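# Move the filled canister into the yellow bay

## Task

Four canisters stand in the scene and exactly one of them holds contents. Identify that one and set it down so that it lies wholly within the yellow taped bay, with no part resting on or crossing the tape. Return the three empty ones to roughly their original spots. At the end all four must be standing upright: any canister that has toppled or is left leaning means failure. Everything must stay in place without the robot holding or propping it.

## Robot and tools

Robot: a single-arm Hello Robot Stretch 4. It has an omni-wheel base, a lift that travels up a mast, a telescoping arm that reaches forward, a wrist with yaw, pitch and roll joints, and a two-finger gripper. It stands about 1.6 m tall, and the base edge is no more than 0.23 m from the base origin. Four cameras ride on the robot: head_camera (420x560 pinhole), head_left_camera and head_right_camera (420x672 fisheye each), and wrist_camera (616x392 pinhole).

Frames: the base frame sits on the floor below the base centre, with x forward, y to the left and z up. hand_pose is reported in the base frame as a point between the open fingertips; with all wrist joints at zero its axes line up with the base axes. The printed hand position may be slightly wrong. The odometry frame is simply the base frame as it was at the scene's start.

execute_actions: "actions" is a list containing one action or nothing; an empty list only reports state and images. "cameras" lists which images to return (head_camera, head_left_camera, head_right_camera, wrist_camera or all); omitted or null means all, [] means none, and an unknown name rejects the call. An action can contain "base", "joints" or both, plus optional "pace" and "contact_limits"; alternatively it contains only {"end_of_arm": "enable_torque"}, which re-powers wrist or gripper motors that have shut off. Every motion in an action begins at once but may finish at different times. A single action runs at most 15 s.

"base" holds exactly one relative move, measured from the position in the most recent state report: translate_m (metres, forward positive, -2 to 2), strafe_m (metres sideways, left positive, -2 to 2) or rotate_rad (radians, counter-clockwise from above positive, -3.2 to 3.2). These are offsets, not poses.

"joints" holds absolute targets keyed by joint name: lift_m 0 to 1.2 m; arm_m 0 to 0.55 m extension; wrist_yaw_rad -1.134 to 4.276 (0 points ahead, positive turns left, 3.14 is folded back, beyond 3.4 the arm may obstruct); wrist_pitch_rad -1.117 to 4.259 (0 level, 1.57 pointing down); wrist_roll_rad -1.117 to 4.259 (0 keeps fingers at equal height, positive turns clockwise as seen from behind); gripper_m -0.038 to 0.141 m, the fingertip gap, where negative values press the fingers together. Completion tolerances: lift and arm ±0.004, yaw and roll ±0.02, pitch ±0.05, gripper ±0.004. A joint target outside its range is clamped and flagged; any other bad value or unknown key rejects the whole call with no motion. Anything not named in an action may still be driving toward its earlier target.

"pace" is "slow", "default", "fast" or "max": base speed up to 0.1, 0.3, 0.4 or 0.6 m/s and turning up to 1, 2, 3 or 4 rad/s. With lift_m above 0.2 these are reduced, down to 0.3 m/s and 1 rad/s at 1.2. "contact_limits" accepts only arm_m, from 0 (gentlest) to 0.75 (firmest), default 0.5; exceeding it halts the arm.

wait: seconds from 0 to 10; nothing new is commanded and the same report comes back. zoom_image: camera plus region [x0, y0, x1, y1] in pixels of that camera's latest full image, origin top-left, at most 504 by 504. read_manual: section "licences"; no motion. finished_scene: scene is the integer number of the scene being ended; it is final, reports success and supplies the next task. Once a result reports a stop, further motion, wait or finished_scene calls in that same reply are skipped.

Result lines: base_status and joint_status give each motion's outcome: "done", "off_target" (resting short, possibly still pushing), "contact_stop_at_<key>" (blocked; that part may go slack), "limit_stop_at_<name>" (e.g. own_body, tilt), "time_out", "torque_fault". on_its_own lists uncommanded happenings; "held at" is the target held, not the actual position. joint_positions, hand_pose, base_odometry (wheel-based, heading -3.142 to 3.142, slips count as motion), turned_by_wheels versus turned_by_imu (a gap above about 0.1 rad suggests a collision or slip), base_tilt in degrees, motor_effort in percent with a bracketed peak, lidar_m as 12 sectors of 30 degrees starting straight ahead and going counter-clockwise ("-" means nothing seen or closer than 0.25 m), and wrist_depth_mm as a 7x7 grid in mm (100 to 2000). "pictures" names the returned images in order.

Gripping: command gripper_m below the object's width; a firm grasp shows as a clear change in the gripper_m effort, while position and "done" prove nothing. A load in a level gripper pushes wrist_pitch_rad effort away from 0, which can help reveal the filled canister. If fingertips jam against a surface, lift up.

Avoid: dropping, slamming or knocking canisters over; pushing hard. Do not drive or turn with over 1 kg held and arm_m above 0.2, especially fast. Tilt above 6 degrees leaves the lift, arm and wheels slack. Wrist motors that strain to their limit switch off (torque_fault) until enable_torque is sent. Tilting the gripper up (pitch below -0.2) while rolled (roll below -0.4 or above 4) risks hitting the body. To unfold at the start, send lift_m 0.4 with wrist_yaw_rad 0 together. The simulation keeps running while you think, with the last command held.

Each tool is called after ">>>" as name(argument=value, ...) on one line, values as JSON.

## Session

>>> execute_actions(actions=[])

Scene clock: 0.00 s.
base_odometry: x=+0.000 y=+0.000 heading=+0.000 (m, m, rad; odometry frame)
turned_by_wheels: +0.000 (rad since the last result)
turned_by_imu: +0.000 (rad since the last result)
base_tilt: forward=-0.4 right=+0.0 (deg)
lidar_m: 2.01 1.07 1.09 1.62 0.84 0.96 1.70 1.76 0.82 1.67 1.76 1.03
base_status: not commanded
joint_positions: lift_m=+0.125 arm_m=-0.002 wrist_yaw_rad=+3.224 wrist_pitch_rad=-0.018 wrist_roll_rad=+0.004 gripper_m=+0.057
joint_status: not commanded
motor_effort: lift_m=+19 arm_m=+0 wrist_yaw_rad=+0 wrist_pitch_rad=-7 wrist_roll_rad=-1 gripper_m=-1 wheel_0=+0 wheel_1=+0 wheel_2=+0 (%)
hand_pose: x=-0.1257 y=+0.0634 z=+0.3084 quat_wxyz=(-0.041, +0.009, +0.002, +0.999) (m; base frame)
wrist_depth_mm: - - 136 1808 1756 1756 1708 / - - 128 1756 1708 1708 1661 / - - 132 204 1708 1708 1618 / - 121 138 1808 1756 1708 1708 / 191 1618 1863 1708 1708 1708 1661 / 196 1025 201 1182 195 1160 1118 / 195 297 768 112 778 732 798
pictures: head_camera, head_left_camera, head_right_camera, wrist_camera
Images, in order (width x height): head_camera 420x560, head_left_camera 420x672, head_right_camera 420x672, wrist_camera 616x392.

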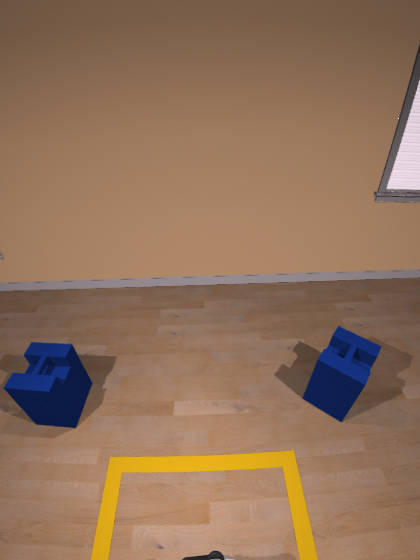

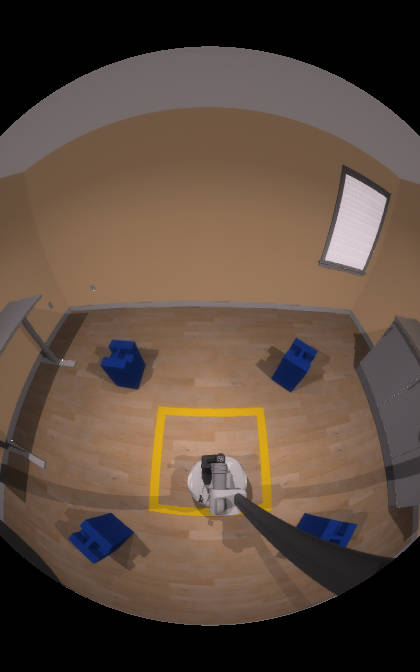

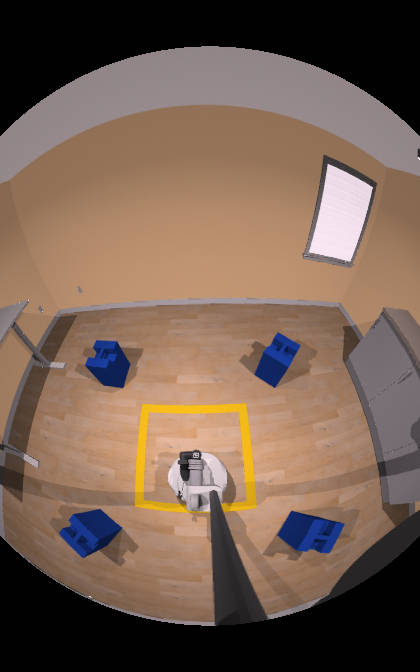

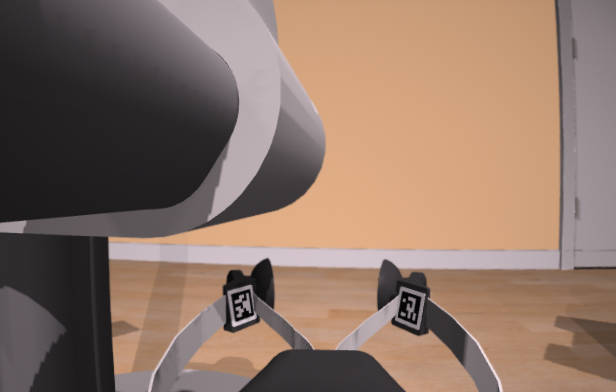

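>>> zoom_image(camera="head_camera", region=[260, 310, 420, 440])

>>> zoom_image(camera="head_camera", region=[0, 320, 140, 440])

>>> zoom_image(camera="head_right_camera", region=[40, 320, 380, 600])

Region (260, 310, 420, 440) of head_camera's 420x560 image, scaled by 3.150, with more detail than that image has; it fills the top 410 rows of this view, and the rest is white.

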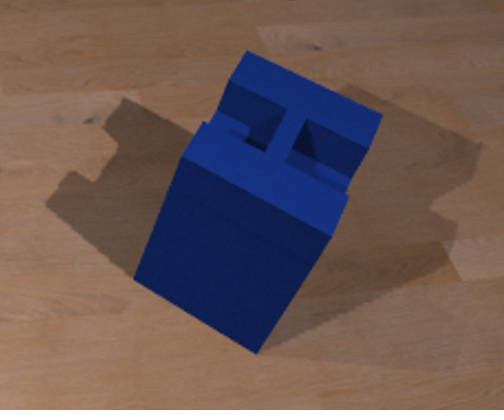

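Region (0, 320, 140, 440) of head_camera's 420x560 image, scaled by 3.600, with more detail than that image has; it fills the top 432 rows of this view, and the rest is white.

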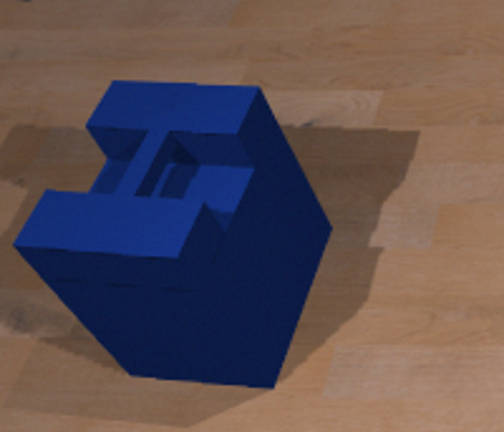

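Region (40, 320, 380, 600) of head_right_camera's 420x672 image, scaled by 1.482, with more detail than that image has; it fills the top 415 rows of this view, and the rest is white.

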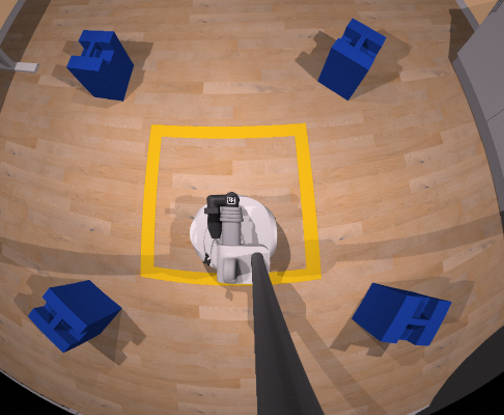

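>>> execute_actions(actions=[{"base": {"rotate_rad": -2.08}, "joints": {"lift_m": 0.35, "wrist_yaw_rad": 0, "gripper_m": 0.0}}], cameras=["head_camera", "wrist_camera"])

Scene clock: 59.47 s.
base_odometry: x=+0.000 y=+0.000 heading=-2.080 (m, m, rad; odometry frame)
turned_by_wheels: -2.080 (rad since the last result)
turned_by_imu: -2.085 (rad since the last result)
base_tilt: forward=-0.3 right=+0.0 (deg)
lidar_m: 0.80 1.69 1.75 1.00 2.00 1.09 1.11 1.63 0.82 1.01 1.70 0.86
base_status: done
joint_positions: lift_m=+0.350 arm_m=-0.002 wrist_yaw_rad=+0.000 wrist_pitch_rad=-0.018 wrist_roll_rad=+0.004 gripper_m=+0.000
joint_status: all done
motor_effort: lift_m=+23(23) arm_m=+0(0) wrist_yaw_rad=-1(5) wrist_pitch_rad=-7(6) wrist_roll_rad=-1(1) gripper_m=-5(5) wheel_0=-1(7) wheel_1=-1(8) wheel_2=+0(5) (%)
hand_pose: x=+0.4574 y=-0.0873 z=+0.5330 quat_wxyz=(+1.000, +0.002, -0.009, +0.000) (m; base frame)
wrist_depth_mm: 1756 1921 - - - 1708 1464 / 1756 1863 - - - 1756 1366 / 1308 1430 1618 - - 1708 1397 / 1308 1430 1576 - - 1756 1397 / 1308 1397 1576 - - 1708 1397 / 1336 1430 1537 197 190 1661 1397 / 1229 1255 1160 112 580 1182 1255
pictures: head_camera, wrist_camera
Images, in order (width x height): head_camera 420x560, wrist_camera 616x392.

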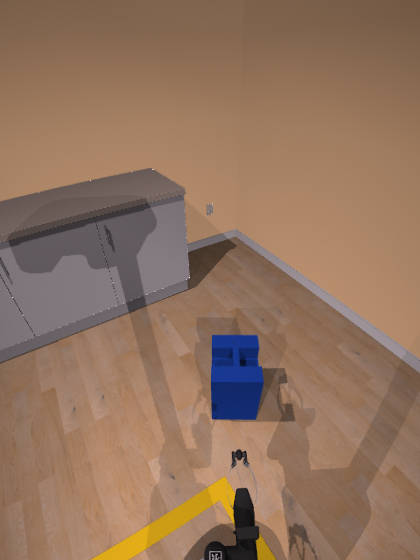

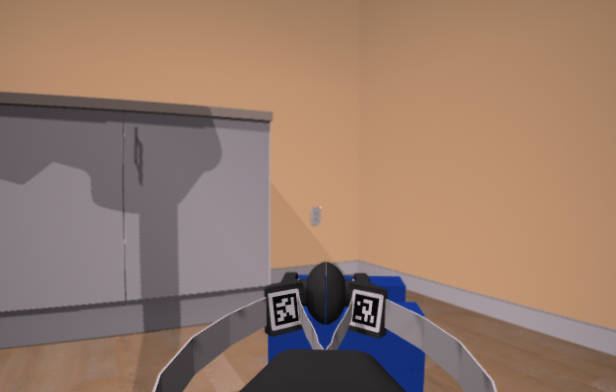

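>>> execute_actions(actions=[{"base": {"strafe_m": -0.03}, "joints": {"lift_m": 0.02, "arm_m": 0.26}}], cameras=["head_camera", "wrist_camera"])

Scene clock: 66.27 s.
base_odometry: x=-0.026 y=+0.015 heading=-2.080 (m, m, rad; odometry frame)
turned_by_wheels: +0.000 (rad since the last result)
turned_by_imu: +0.002 (rad since the last result)
base_tilt: forward=-0.3 right=+0.0 (deg)
lidar_m: 0.77 1.69 1.77 1.03 2.03 1.09 1.12 1.60 0.80 0.97 1.66 1.74
base_status: done
joint_positions: lift_m=+0.020 arm_m=+0.258 wrist_yaw_rad=+0.000 wrist_pitch_rad=-0.018 wrist_roll_rad=+0.004 gripper_m=+0.000
joint_status: all done
motor_effort: lift_m=+15(20) arm_m=+9(8) wrist_yaw_rad=+0(1) wrist_pitch_rad=-7(6) wrist_roll_rad=+1(0) gripper_m=-4(5) wheel_0=-2(7) wheel_1=+0(7) wheel_2=+0(1) (%)
hand_pose: x=+0.7178 y=-0.0874 z=+0.2037 quat_wxyz=(+1.000, +0.002, -0.009, +0.000) (m; base frame)
wrist_depth_mm: 1098 1229 1308 - 1042 1464 1255 / 1138 1229 336 330 324 1430 1255 / 1118 1205 338 330 325 1430 1255 / 1160 1281 340 332 324 1499 1229 / 1182 1255 340 334 327 1281 1229 / 759 778 340 197 191 723 768 / 549 549 338 112 330 517 554
pictures: head_camera, wrist_camera
Images, in order (width x height): head_camera 420x560, wrist_camera 616x392.

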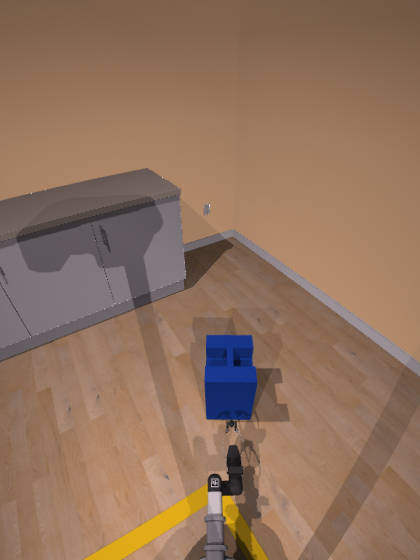

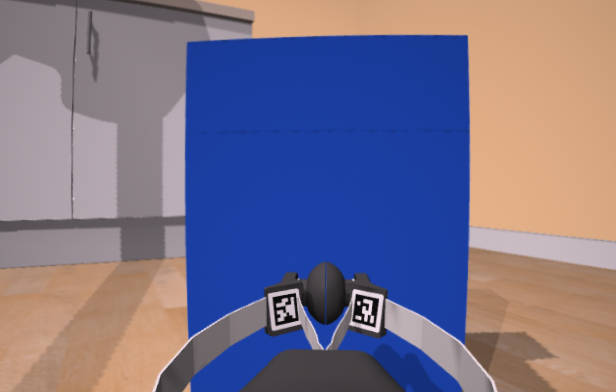

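>>> execute_actions(actions=[{"joints": {"arm_m": 0.37}, "pace": "slow", "contact_limits": {"arm_m": 0.3}}], cameras=["head_camera", "wrist_camera"])

Scene clock: 74.47 s.
base_odometry: x=-0.026 y=+0.015 heading=-2.080 (m, m, rad; odometry frame)
turned_by_wheels: +0.000 (rad since the last result)
turned_by_imu: +0.002 (rad since the last result)
base_tilt: forward=-0.3 right=+0.0 (deg)
lidar_m: 0.81 1.69 1.76 1.06 2.04 1.11 1.14 1.60 0.80 0.97 1.67 1.78
base_status: not commanded
joint_positions: lift_m=+0.020 arm_m=+0.368 wrist_yaw_rad=-0.004 wrist_pitch_rad=-0.018 wrist_roll_rad=+0.004 gripper_m=+0.000
joint_status: all done
motor_effort: lift_m=+15(15) arm_m=+12(14) wrist_yaw_rad=+11(12) wrist_pitch_rad=-5(5) wrist_roll_rad=+2(2) gripper_m=-4(8) wheel_0=+0(1) wheel_1=+1(0) wheel_2=-5(5) (%)
contact_limits: arm_m 0.3
hand_pose: x=+0.8270 y=-0.0885 z=+0.2038 quat_wxyz=(+1.000, +0.002, -0.009, -0.002) (m; base frame)
wrist_depth_mm: 1042 1098 240 234 230 227 1229 / 1042 245 239 236 232 229 1205 / 1060 244 239 236 232 228 1255 / 1060 244 242 236 233 229 1205 / 1098 247 242 237 234 230 1182 / 759 654 242 202 190 230 778 / 544 496 243 112 235 231 544
pictures: head_camera, wrist_camera
Images, in order (width x height): head_camera 420x560, wrist_camera 616x392.

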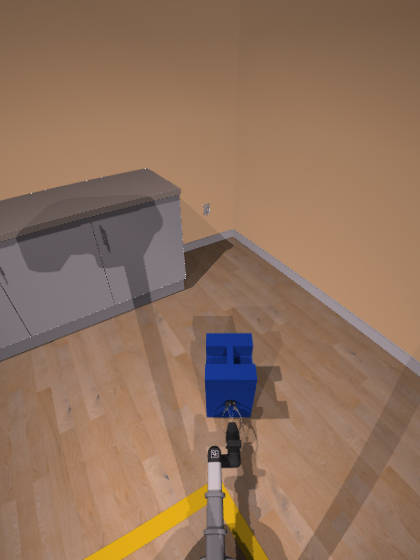

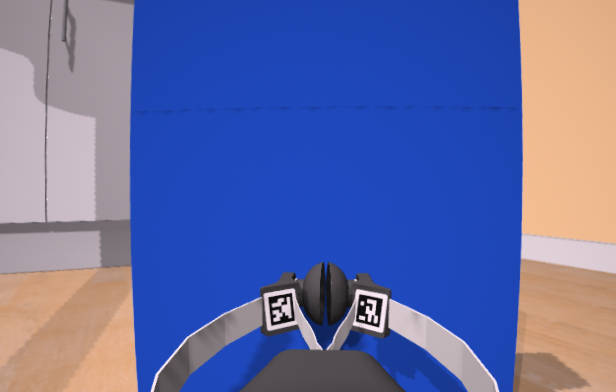

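>>> execute_actions(actions=[{"joints": {"arm_m": 0.25}, "pace": "fast"}], cameras=[])

>>> execute_actions(actions=[{"base": {"rotate_rad": -1.86}, "pace": "fast"}], cameras=["head_camera", "wrist_camera"])

Scene clock: 90.67 s.
base_odometry: x=-0.026 y=+0.015 heading=-2.080 (m, m, rad; odometry frame)
turned_by_wheels: +0.000 (rad since the last result)
turned_by_imu: +0.002 (rad since the last result)
base_tilt: forward=-0.4 right=+0.0 (deg)
lidar_m: 0.80 1.70 1.75 1.07 2.05 1.10 1.12 1.59 0.82 1.02 1.67 1.76
base_status: not commanded
joint_positions: lift_m=+0.020 arm_m=+0.251 wrist_yaw_rad=+0.000 wrist_pitch_rad=-0.018 wrist_roll_rad=+0.004 gripper_m=+0.000
joint_status: all done
motor_effort: lift_m=+15(15) arm_m=-8(11) wrist_yaw_rad=+1(11) wrist_pitch_rad=-7(6) wrist_roll_rad=+0(2) gripper_m=-6(5) wheel_0=+1(1) wheel_1=+0(0) wheel_2=-1(5) (%)
hand_pose: x=+0.7108 y=-0.0875 z=+0.2036 quat_wxyz=(+1.000, +0.002, -0.009, +0.000) (m; base frame)
wrist_depth_mm: 1098 1229 1336 - 1983 1576 1255 / 1138 1229 353 349 347 1464 1255 / 1138 1255 359 353 349 1464 1281 / 1118 1229 359 351 347 1464 1308 / 1182 1255 359 353 347 1229 1229 / 759 778 362 196 191 723 768 / 549 544 362 112 347 512 554
pictures: none
No camera images: the call's "cameras" was empty. Leave "cameras" out to get every camera's image.

Scene clock: 92.53 s.
base_odometry: x=-0.026 y=+0.015 heading=+2.343 (m, m, rad; odometry frame)
turned_by_wheels: -1.860 (rad since the last result)
turned_by_imu: -1.866 (rad since the last result)
base_tilt: forward=-0.3 right=-0.1 (deg)
lidar_m: 0.82 1.69 1.67 0.80 0.82 1.72 1.06 1.07 2.03 1.07 1.60 0.91
base_status: done
joint_positions: lift_m=+0.020 arm_m=+0.251 wrist_yaw_rad=+0.000 wrist_pitch_rad=-0.018 wrist_roll_rad=+0.004 gripper_m=+0.000
joint_status: not commanded
motor_effort: lift_m=+16(16) arm_m=-8(8) wrist_yaw_rad=+1(2) wrist_pitch_rad=-7(7) wrist_roll_rad=+0(0) gripper_m=-4(6) wheel_0=-1(10) wheel_1=-1(12) wheel_2=-1(10) (%)
hand_pose: x=+0.7108 y=-0.0875 z=+0.2036 quat_wxyz=(+1.000, +0.002, -0.009, +0.000) (m; base frame)
wrist_depth_mm: 1182 1366 1537 1808 - 1863 1661 / 1160 1336 1576 342 359 382 1618 / 1182 1366 1499 343 362 382 1661 / 1182 1366 1537 343 362 382 1661 / 1160 1336 1255 345 364 387 1430 / 759 778 723 196 190 389 778 / 549 549 338 112 366 389 554
pictures: head_camera, wrist_camera
Images, in order (width x height): head_camera 420x560, wrist_camera 616x392.

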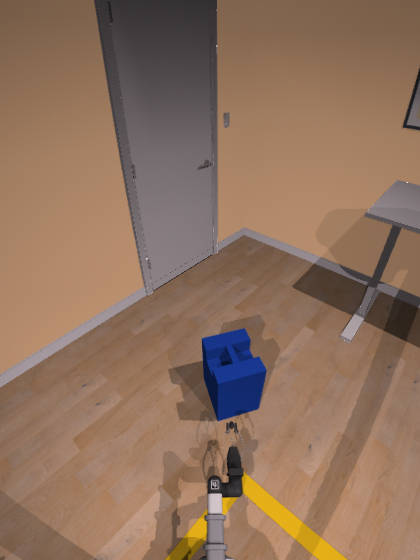

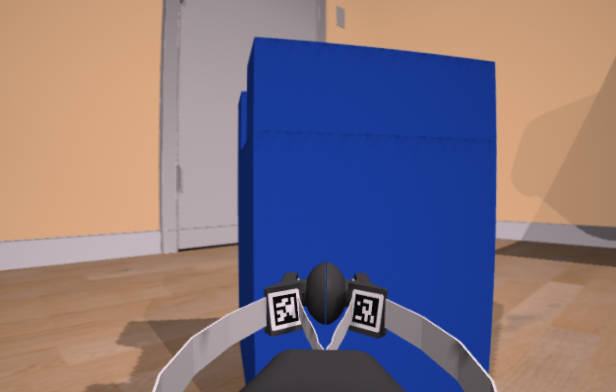

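>>> execute_actions(actions=[{"joints": {"arm_m": 0.38}, "pace": "slow", "contact_limits": {"arm_m": 0.3}}], cameras=["head_camera", "wrist_camera"])

Scene clock: 99.87 s.
base_odometry: x=-0.026 y=+0.015 heading=+2.343 (m, m, rad; odometry frame)
turned_by_wheels: +0.000 (rad since the last result)
turned_by_imu: +0.002 (rad since the last result)
base_tilt: forward=-0.3 right=+0.1 (deg)
lidar_m: 0.83 1.67 1.65 0.83 0.83 1.72 1.06 1.12 2.04 1.06 1.58 0.93
base_status: not commanded
joint_positions: lift_m=+0.020 arm_m=+0.378 wrist_yaw_rad=+0.000 wrist_pitch_rad=-0.018 wrist_roll_rad=+0.004 gripper_m=+0.000
joint_status: all done
motor_effort: lift_m=+16(16) arm_m=+9(6) wrist_yaw_rad=+2(1) wrist_pitch_rad=-7(6) wrist_roll_rad=+0(1) gripper_m=-6(6) wheel_0=+0(1) wheel_1=-1(1) wheel_2=-1(1) (%)
contact_limits: arm_m 0.3
hand_pose: x=+0.8377 y=-0.0876 z=+0.2036 quat_wxyz=(+1.000, +0.002, -0.009, +0.000) (m; base frame)
wrist_depth_mm: 1118 1281 226 233 245 260 271 / 1098 1255 227 234 245 260 1537 / 1138 1281 229 235 247 262 1537 / 1118 1281 229 236 249 262 1537 / 1118 1229 229 236 248 263 1060 / 768 778 229 197 190 264 634 / 549 549 226 112 249 266 281
pictures: head_camera, wrist_camera
Images, in order (width x height): head_camera 420x560, wrist_camera 616x392.

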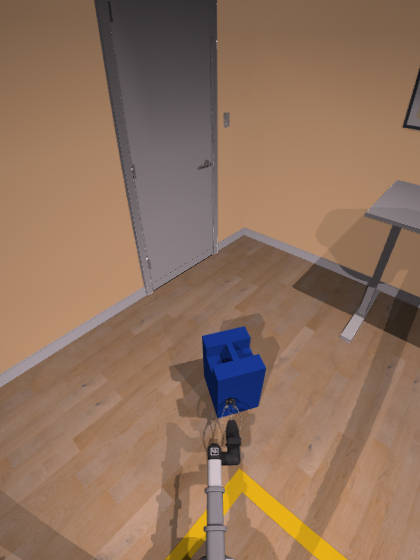

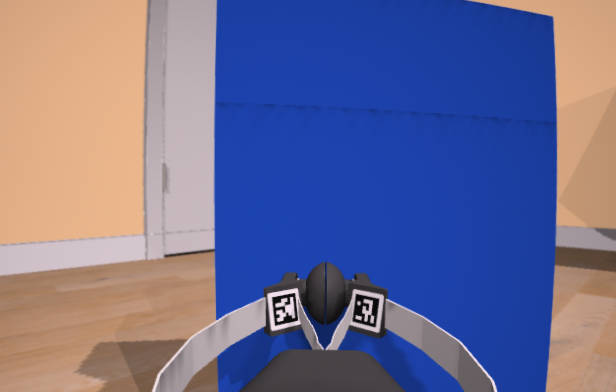

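>>> execute_actions(actions=[{"joints": {"arm_m": 0.27, "lift_m": 0.2}, "pace": "fast"}], cameras=[])

>>> execute_actions(actions=[{"base": {"rotate_rad": 1.86}, "joints": {"lift_m": 0.57, "wrist_pitch_rad": 1.57, "gripper_m": 0.1}, "pace": "fast"}], cameras=["head_camera", "head_right_camera"])

Scene clock: 142.93 s.
base_odometry: x=-0.026 y=+0.015 heading=+2.343 (m, m, rad; odometry frame)
turned_by_wheels: +0.000 (rad since the last result)
turned_by_imu: +0.002 (rad since the last result)
base_tilt: forward=-0.3 right=+0.1 (deg)
lidar_m: 0.83 1.69 1.66 0.82 0.81 1.70 1.05 1.08 2.06 1.11 1.60 0.94
base_status: not commanded
joint_positions: lift_m=+0.200 arm_m=+0.272 wrist_yaw_rad=+0.000 wrist_pitch_rad=-0.018 wrist_roll_rad=+0.004 gripper_m=+0.000
joint_status: all done
motor_effort: lift_m=+22(21) arm_m=-8(13) wrist_yaw_rad=+1(1) wrist_pitch_rad=-6(7) wrist_roll_rad=-1(1) gripper_m=-2(5) wheel_0=-1(1) wheel_1=-1(1) wheel_2=+0(1) (%)
hand_pose: x=+0.7308 y=-0.0875 z=+0.3831 quat_wxyz=(+1.000, +0.002, -0.009, +0.000) (m; base frame)
wrist_depth_mm: 1160 1308 1537 1863 - 1863 1618 / 1160 1336 1576 1921 - 1863 1618 / 1205 1336 1576 1808 - 1863 1661 / 1182 1366 1576 1921 - 1863 1576 / 1182 1366 1499 349 364 382 1661 / 1160 1281 1205 196 190 382 1281 / 917 904 332 112 357 382 946
pictures: none
No camera images: the call's "cameras" was empty. Leave "cameras" out to get every camera's image.

Scene clock: 144.93 s.
base_odometry: x=-0.026 y=+0.015 heading=-2.081 (m, m, rad; odometry frame)
turned_by_wheels: +1.860 (rad since the last result)
turned_by_imu: +1.867 (rad since the last result)
base_tilt: forward=-0.4 right=+0.0 (deg)
lidar_m: 0.82 1.69 1.76 1.07 2.03 1.10 1.15 1.60 0.83 1.00 1.69 1.74
base_status: done
joint_positions: lift_m=+0.570 arm_m=+0.271 wrist_yaw_rad=+0.000 wrist_pitch_rad=+1.570 wrist_roll_rad=+0.004 gripper_m=+0.100
joint_status: all done
motor_effort: lift_m=+22(28) arm_m=-8(9) wrist_yaw_rad=+0(2) wrist_pitch_rad=+1(9) wrist_roll_rad=-2(1) gripper_m=-1(5) wheel_0=-1(10) wheel_1=-1(9) wheel_2=-1(8) (%)
hand_pose: x=+0.4427 y=-0.0874 z=+0.4595 quat_wxyz=(+0.707, +0.001, +0.707, -0.001) (m; base frame)
wrist_depth_mm: 691 691 683 668 654 647 647 / 699 699 676 676 654 661 647 / 699 699 683 676 676 661 661 / 707 691 683 691 676 661 661 / 707 699 691 691 668 661 661 / 723 699 208 683 683 668 668 / 715 715 699 112 691 676 676
pictures: head_camera, head_right_camera
Images, in order (width x height): head_camera 420x560, head_right_camera 420x672.

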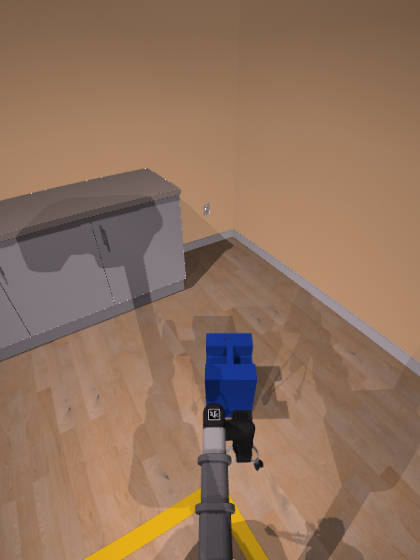

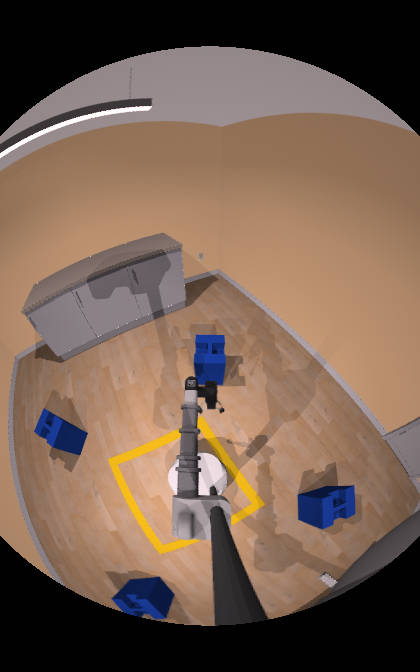

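>>> execute_actions(actions=[{"base": {"translate_m": 0.5}, "joints": {"arm_m": 0.31}, "pace": "fast"}], cameras=["head_camera", "wrist_camera"])

Scene clock: 149.53 s.
base_odometry: x=-0.270 y=-0.422 heading=-2.081 (m, m, rad; odometry frame)
turned_by_wheels: +0.000 (rad since the last result)
turned_by_imu: +0.000 (rad since the last result)
base_tilt: forward=-0.3 right=+0.1 (deg)
lidar_m: 0.31 1.29 1.34 1.05 1.12 1.67 1.59 1.13 1.08 1.49 1.41 0.35
base_status: done
joint_positions: lift_m=+0.570 arm_m=+0.309 wrist_yaw_rad=+0.000 wrist_pitch_rad=+1.570 wrist_roll_rad=+0.004 gripper_m=+0.100
joint_status: all done
motor_effort: lift_m=+22(22) arm_m=+9(11) wrist_yaw_rad=+0(1) wrist_pitch_rad=+0(0) wrist_roll_rad=+0(2) gripper_m=+0(0) wheel_0=-1(8) wheel_1=-1(7) wheel_2=+1(9) (%)
hand_pose: x=+0.4796 y=-0.0874 z=+0.4595 quat_wxyz=(+0.707, +0.001, +0.707, -0.001) (m; base frame)
wrist_depth_mm: 691 683 676 668 661 654 647 / 691 691 301 296 293 661 647 / 699 691 301 297 296 293 661 / 707 699 384 298 373 668 661 / 715 699 389 382 382 676 668 / 723 699 208 303 301 661 676 / 715 715 307 112 300 484 668
pictures: head_camera, wrist_camera
Images, in order (width x height): head_camera 420x560, wrist_camera 616x392.

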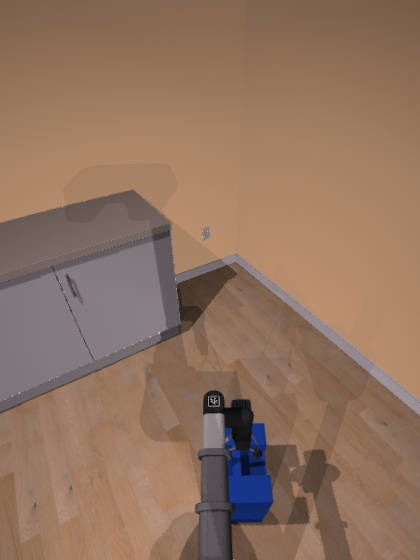

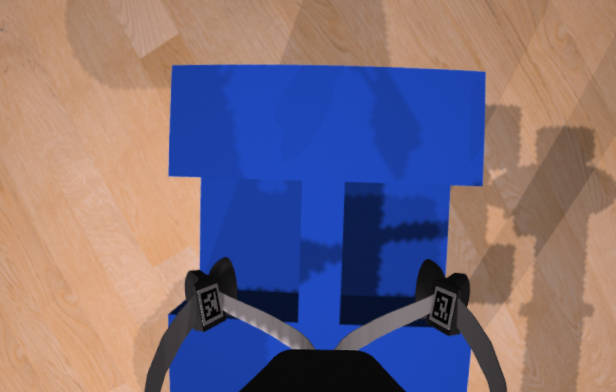

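>>> execute_actions(actions=[{"base": {"rotate_rad": -0.18}, "joints": {"arm_m": 0.24, "wrist_yaw_rad": 1.6, "wrist_roll_rad": 1.42, "lift_m": 0.54}, "pace": "fast"}], cameras=["head_camera", "wrist_camera"])

Scene clock: 189.50 s.
base_odometry: x=-0.270 y=-0.422 heading=-2.261 (m, m, rad; odometry frame)
turned_by_wheels: -0.180 (rad since the last result)
turned_by_imu: -0.179 (rad since the last result)
base_tilt: forward=-0.3 right=+0.0 (deg)
lidar_m: 0.31 0.34 1.29 1.54 1.08 2.31 1.56 2.05 1.10 1.62 1.41 0.35
base_status: done
joint_positions: lift_m=+0.540 arm_m=+0.242 wrist_yaw_rad=+1.600 wrist_pitch_rad=+1.570 wrist_roll_rad=+1.420 gripper_m=+0.100
joint_status: all done
motor_effort: lift_m=+16(22) arm_m=-8(13) wrist_yaw_rad=+0(8) wrist_pitch_rad=+0(1) wrist_roll_rad=+1(7) gripper_m=-1(2) wheel_0=+1(11) wheel_1=+1(8) wheel_2=-1(8) (%)
hand_pose: x=+0.4998 y=+0.0027 z=+0.4300 quat_wxyz=(+0.704, -0.063, +0.704, +0.064) (m; base frame)
wrist_depth_mm: 661 654 654 647 634 640 621 / 661 661 272 270 268 640 634 / 668 661 272 271 268 267 634 / 668 654 273 273 270 654 634 / 668 661 357 273 351 647 640 / 668 668 208 272 340 647 647 / 676 668 277 111 272 301 647
pictures: head_camera, wrist_camera
Images, in order (width x height): head_camera 420x560, wrist_camera 616x392.

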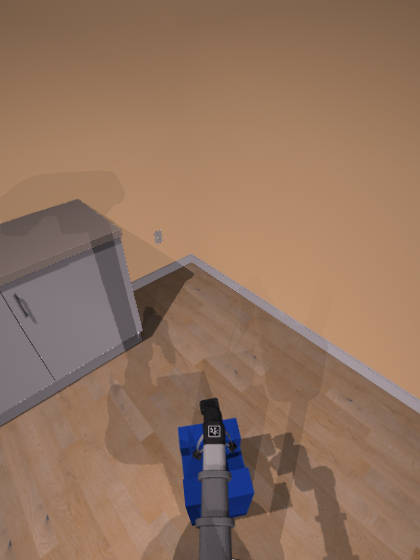

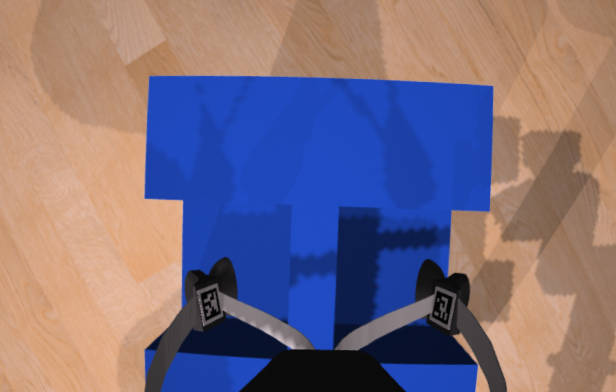

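>>> execute_actions(actions=[{"joints": {"lift_m": 0.45}, "pace": "fast"}], cameras=["wrist_camera"])

>>> execute_actions(actions=[{"base": {"translate_m": -0.12}, "pace": "slow"}], cameras=["head_camera", "wrist_camera"])

Scene clock: 196.77 s.
base_odometry: x=-0.270 y=-0.422 heading=-2.261 (m, m, rad; odometry frame)
turned_by_wheels: +0.000 (rad since the last result)
turned_by_imu: +0.002 (rad since the last result)
base_tilt: forward=-0.4 right=+0.1 (deg)
lidar_m: 0.31 0.33 1.28 1.57 1.07 2.30 1.57 2.05 1.10 1.58 1.40 0.36
base_status: not commanded
joint_positions: lift_m=+0.450 arm_m=+0.242 wrist_yaw_rad=+1.600 wrist_pitch_rad=+1.570 wrist_roll_rad=+1.420 gripper_m=+0.100
joint_status: all done
motor_effort: lift_m=+15(14) arm_m=-9(8) wrist_yaw_rad=+1(1) wrist_pitch_rad=-1(1) wrist_roll_rad=+1(3) gripper_m=-1(0) wheel_0=+1(1) wheel_1=+1(1) wheel_2=-1(1) (%)
hand_pose: x=+0.4998 y=+0.0027 z=+0.3400 quat_wxyz=(+0.704, -0.063, +0.704, +0.064) (m; base frame)
wrist_depth_mm: 564 182 181 180 178 364 544 / 569 182 181 180 179 177 177 / 569 183 182 180 179 178 177 / 580 184 183 181 180 179 178 / 574 569 265 182 260 260 554 / 580 569 208 182 263 260 559 / 580 268 266 112 262 262 559
pictures: wrist_camera
Images, in order (width x height): wrist_camera 616x392.

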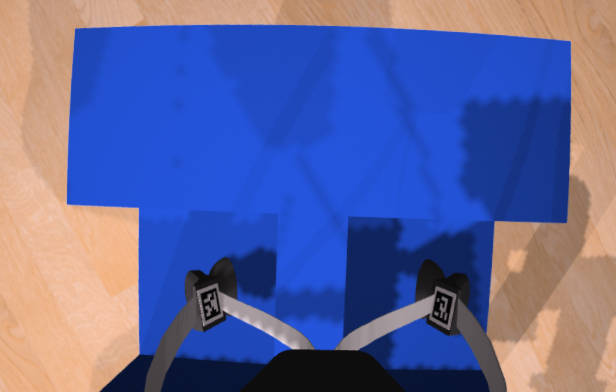

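Scene clock: 199.27 s.
base_odometry: x=-0.194 y=-0.329 heading=-2.261 (m, m, rad; odometry frame)
turned_by_wheels: +0.000 (rad since the last result)
turned_by_imu: +0.001 (rad since the last result)
base_tilt: forward=-0.3 right=+0.0 (deg)
lidar_m: 0.37 1.36 1.35 1.29 1.04 2.24 1.45 1.94 1.03 1.69 1.46 0.44
base_status: done
joint_positions: lift_m=+0.450 arm_m=+0.242 wrist_yaw_rad=+1.600 wrist_pitch_rad=+1.570 wrist_roll_rad=+1.420 gripper_m=+0.100
joint_status: not commanded
motor_effort: lift_m=+16(16) arm_m=-8(9) wrist_yaw_rad=+0(5) wrist_pitch_rad=-1(5) wrist_roll_rad=+0(8) gripper_m=-1(2) wheel_0=-3(6) wheel_1=-4(4) wheel_2=+4(7) (%)
hand_pose: x=+0.4998 y=+0.0027 z=+0.3400 quat_wxyz=(+0.704, -0.063, +0.704, +0.064) (m; base frame)
wrist_depth_mm: 574 183 182 180 179 178 - / 574 183 182 181 180 179 177 / 574 574 263 182 260 257 549 / 574 574 265 182 260 260 554 / 569 574 266 182 262 260 554 / 580 268 200 183 207 216 559 / 580 187 185 112 182 181 181
pictures: head_camera, wrist_camera
Images, in order (width x height): head_camera 420x560, wrist_camera 616x392.

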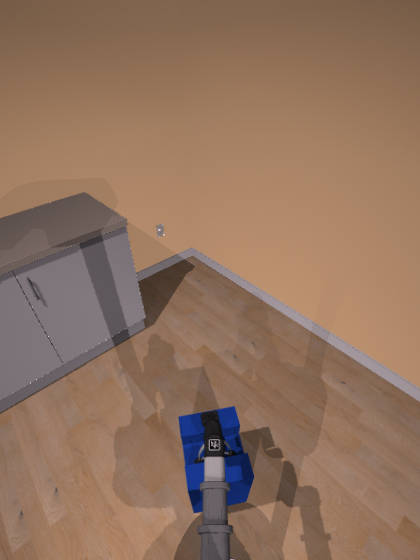

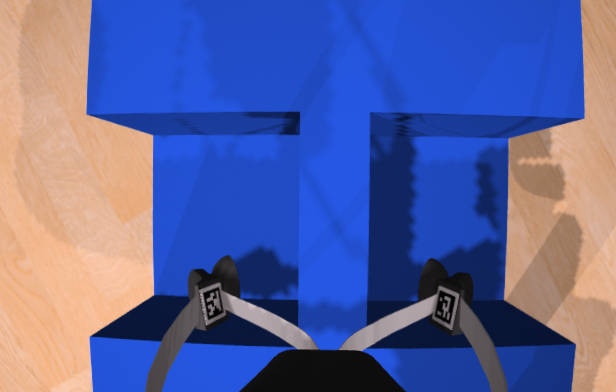

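>>> execute_actions(actions=[{"base": {"translate_m": -1.05}}])

Scene clock: 209.73 s.
base_odometry: x=+0.475 y=+0.480 heading=-2.261 (m, m, rad; odometry frame)
turned_by_wheels: +0.000 (rad since the last result)
turned_by_imu: +0.008 (rad since the last result)
base_tilt: forward=-0.4 right=+0.0 (deg)
lidar_m: 0.37 2.15 1.11 1.73 1.52 0.48 0.40 1.15 1.17 1.41 1.00 0.42
base_status: done
joint_positions: lift_m=+0.450 arm_m=+0.242 wrist_yaw_rad=+1.600 wrist_pitch_rad=+1.570 wrist_roll_rad=+1.420 gripper_m=+0.100
joint_status: not commanded
motor_effort: lift_m=+17(17) arm_m=-9(8) wrist_yaw_rad=+1(1) wrist_pitch_rad=-2(1) wrist_roll_rad=+1(1) gripper_m=+0(1) wheel_0=-1(7) wheel_1=-1(8) wheel_2=+1(10) (%)
hand_pose: x=+0.4998 y=+0.0027 z=+0.3399 quat_wxyz=(+0.704, -0.063, +0.704, +0.064) (m; base frame)
wrist_depth_mm: 574 183 182 181 180 179 - / 574 183 183 182 180 179 178 / 574 569 265 182 260 259 549 / 585 574 265 182 263 260 554 / 580 574 266 183 262 260 559 / 585 268 202 184 205 215 554 / 580 187 186 112 183 181 -
pictures: head_camera, head_left_camera, head_right_camera, wrist_camera
Images, in order (width x height): head_camera 420x560, head_left_camera 420x672, head_right_camera 420x672, wrist_camera 616x392.

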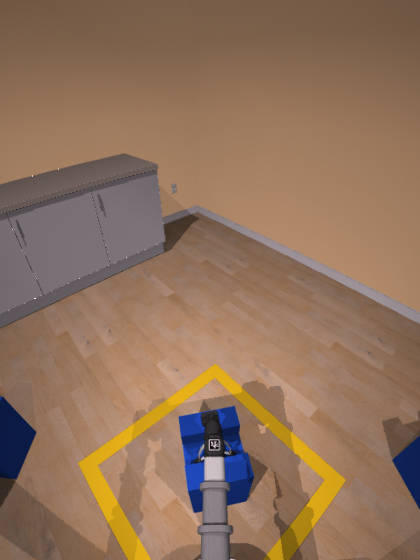

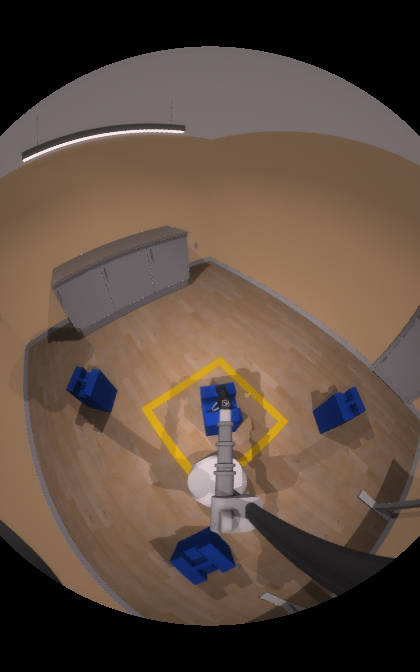

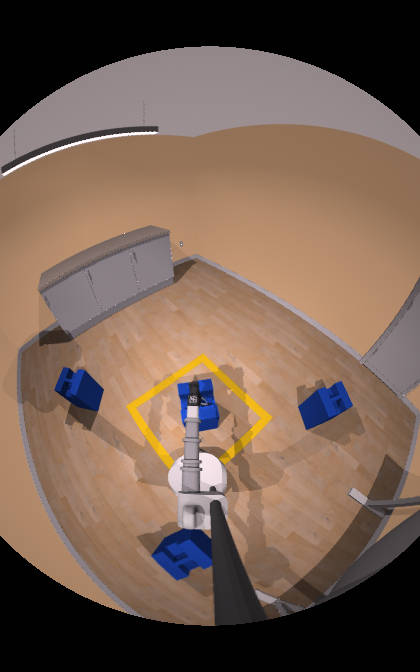

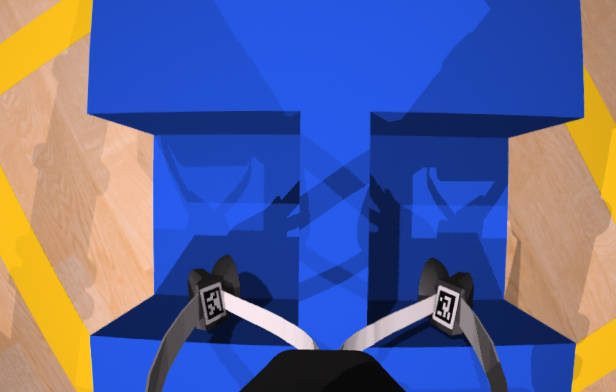

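>>> execute_actions(actions=[{"joints": {"lift_m": 0.56, "arm_m": 0.275}, "pace": "fast"}], cameras=["head_camera", "wrist_camera"])

Scene clock: 213.37 s.
base_odometry: x=+0.475 y=+0.480 heading=-2.261 (m, m, rad; odometry frame)
turned_by_wheels: +0.000 (rad since the last result)
turned_by_imu: +0.002 (rad since the last result)
base_tilt: forward=-0.3 right=+0.0 (deg)
lidar_m: 0.36 2.16 1.08 1.71 1.53 0.51 0.40 1.13 1.18 1.41 1.00 0.40
base_status: not commanded
joint_positions: lift_m=+0.560 arm_m=+0.273 wrist_yaw_rad=+1.600 wrist_pitch_rad=+1.570 wrist_roll_rad=+1.420 gripper_m=+0.100
joint_status: all done
motor_effort: lift_m=+22(24) arm_m=+9(7) wrist_yaw_rad=+0(1) wrist_pitch_rad=-2(1) wrist_roll_rad=+1(1) gripper_m=-1(2) wheel_0=-1(2) wheel_1=-1(1) wheel_2=+0(1) (%)
hand_pose: x=+0.5317 y=+0.0027 z=+0.4494 quat_wxyz=(+0.704, -0.063, +0.704, +0.064) (m; base frame)
wrist_depth_mm: 676 668 676 668 661 654 647 / 676 691 291 287 285 654 654 / 676 683 290 289 287 285 654 / 683 683 373 291 368 668 647 / 691 683 375 370 370 661 661 / 691 691 208 291 290 668 668 / 691 691 294 112 290 290 661
pictures: head_camera, wrist_camera
Images, in order (width x height): head_camera 420x560, wrist_camera 616x392.

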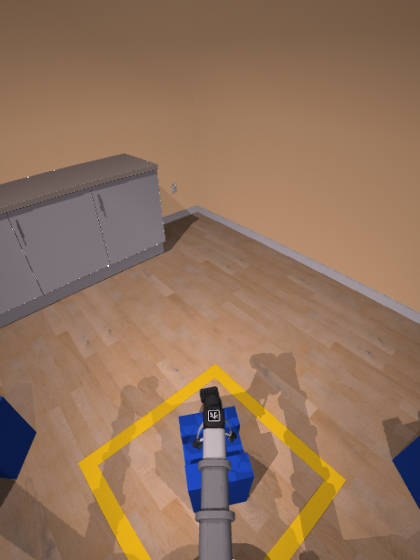

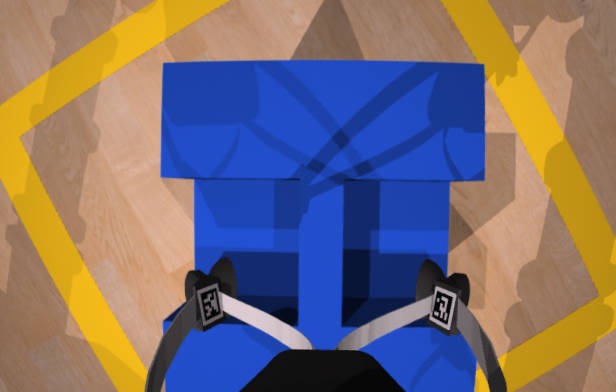

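>>> finished_scene(scene=1)

The scene is finished: the task was done.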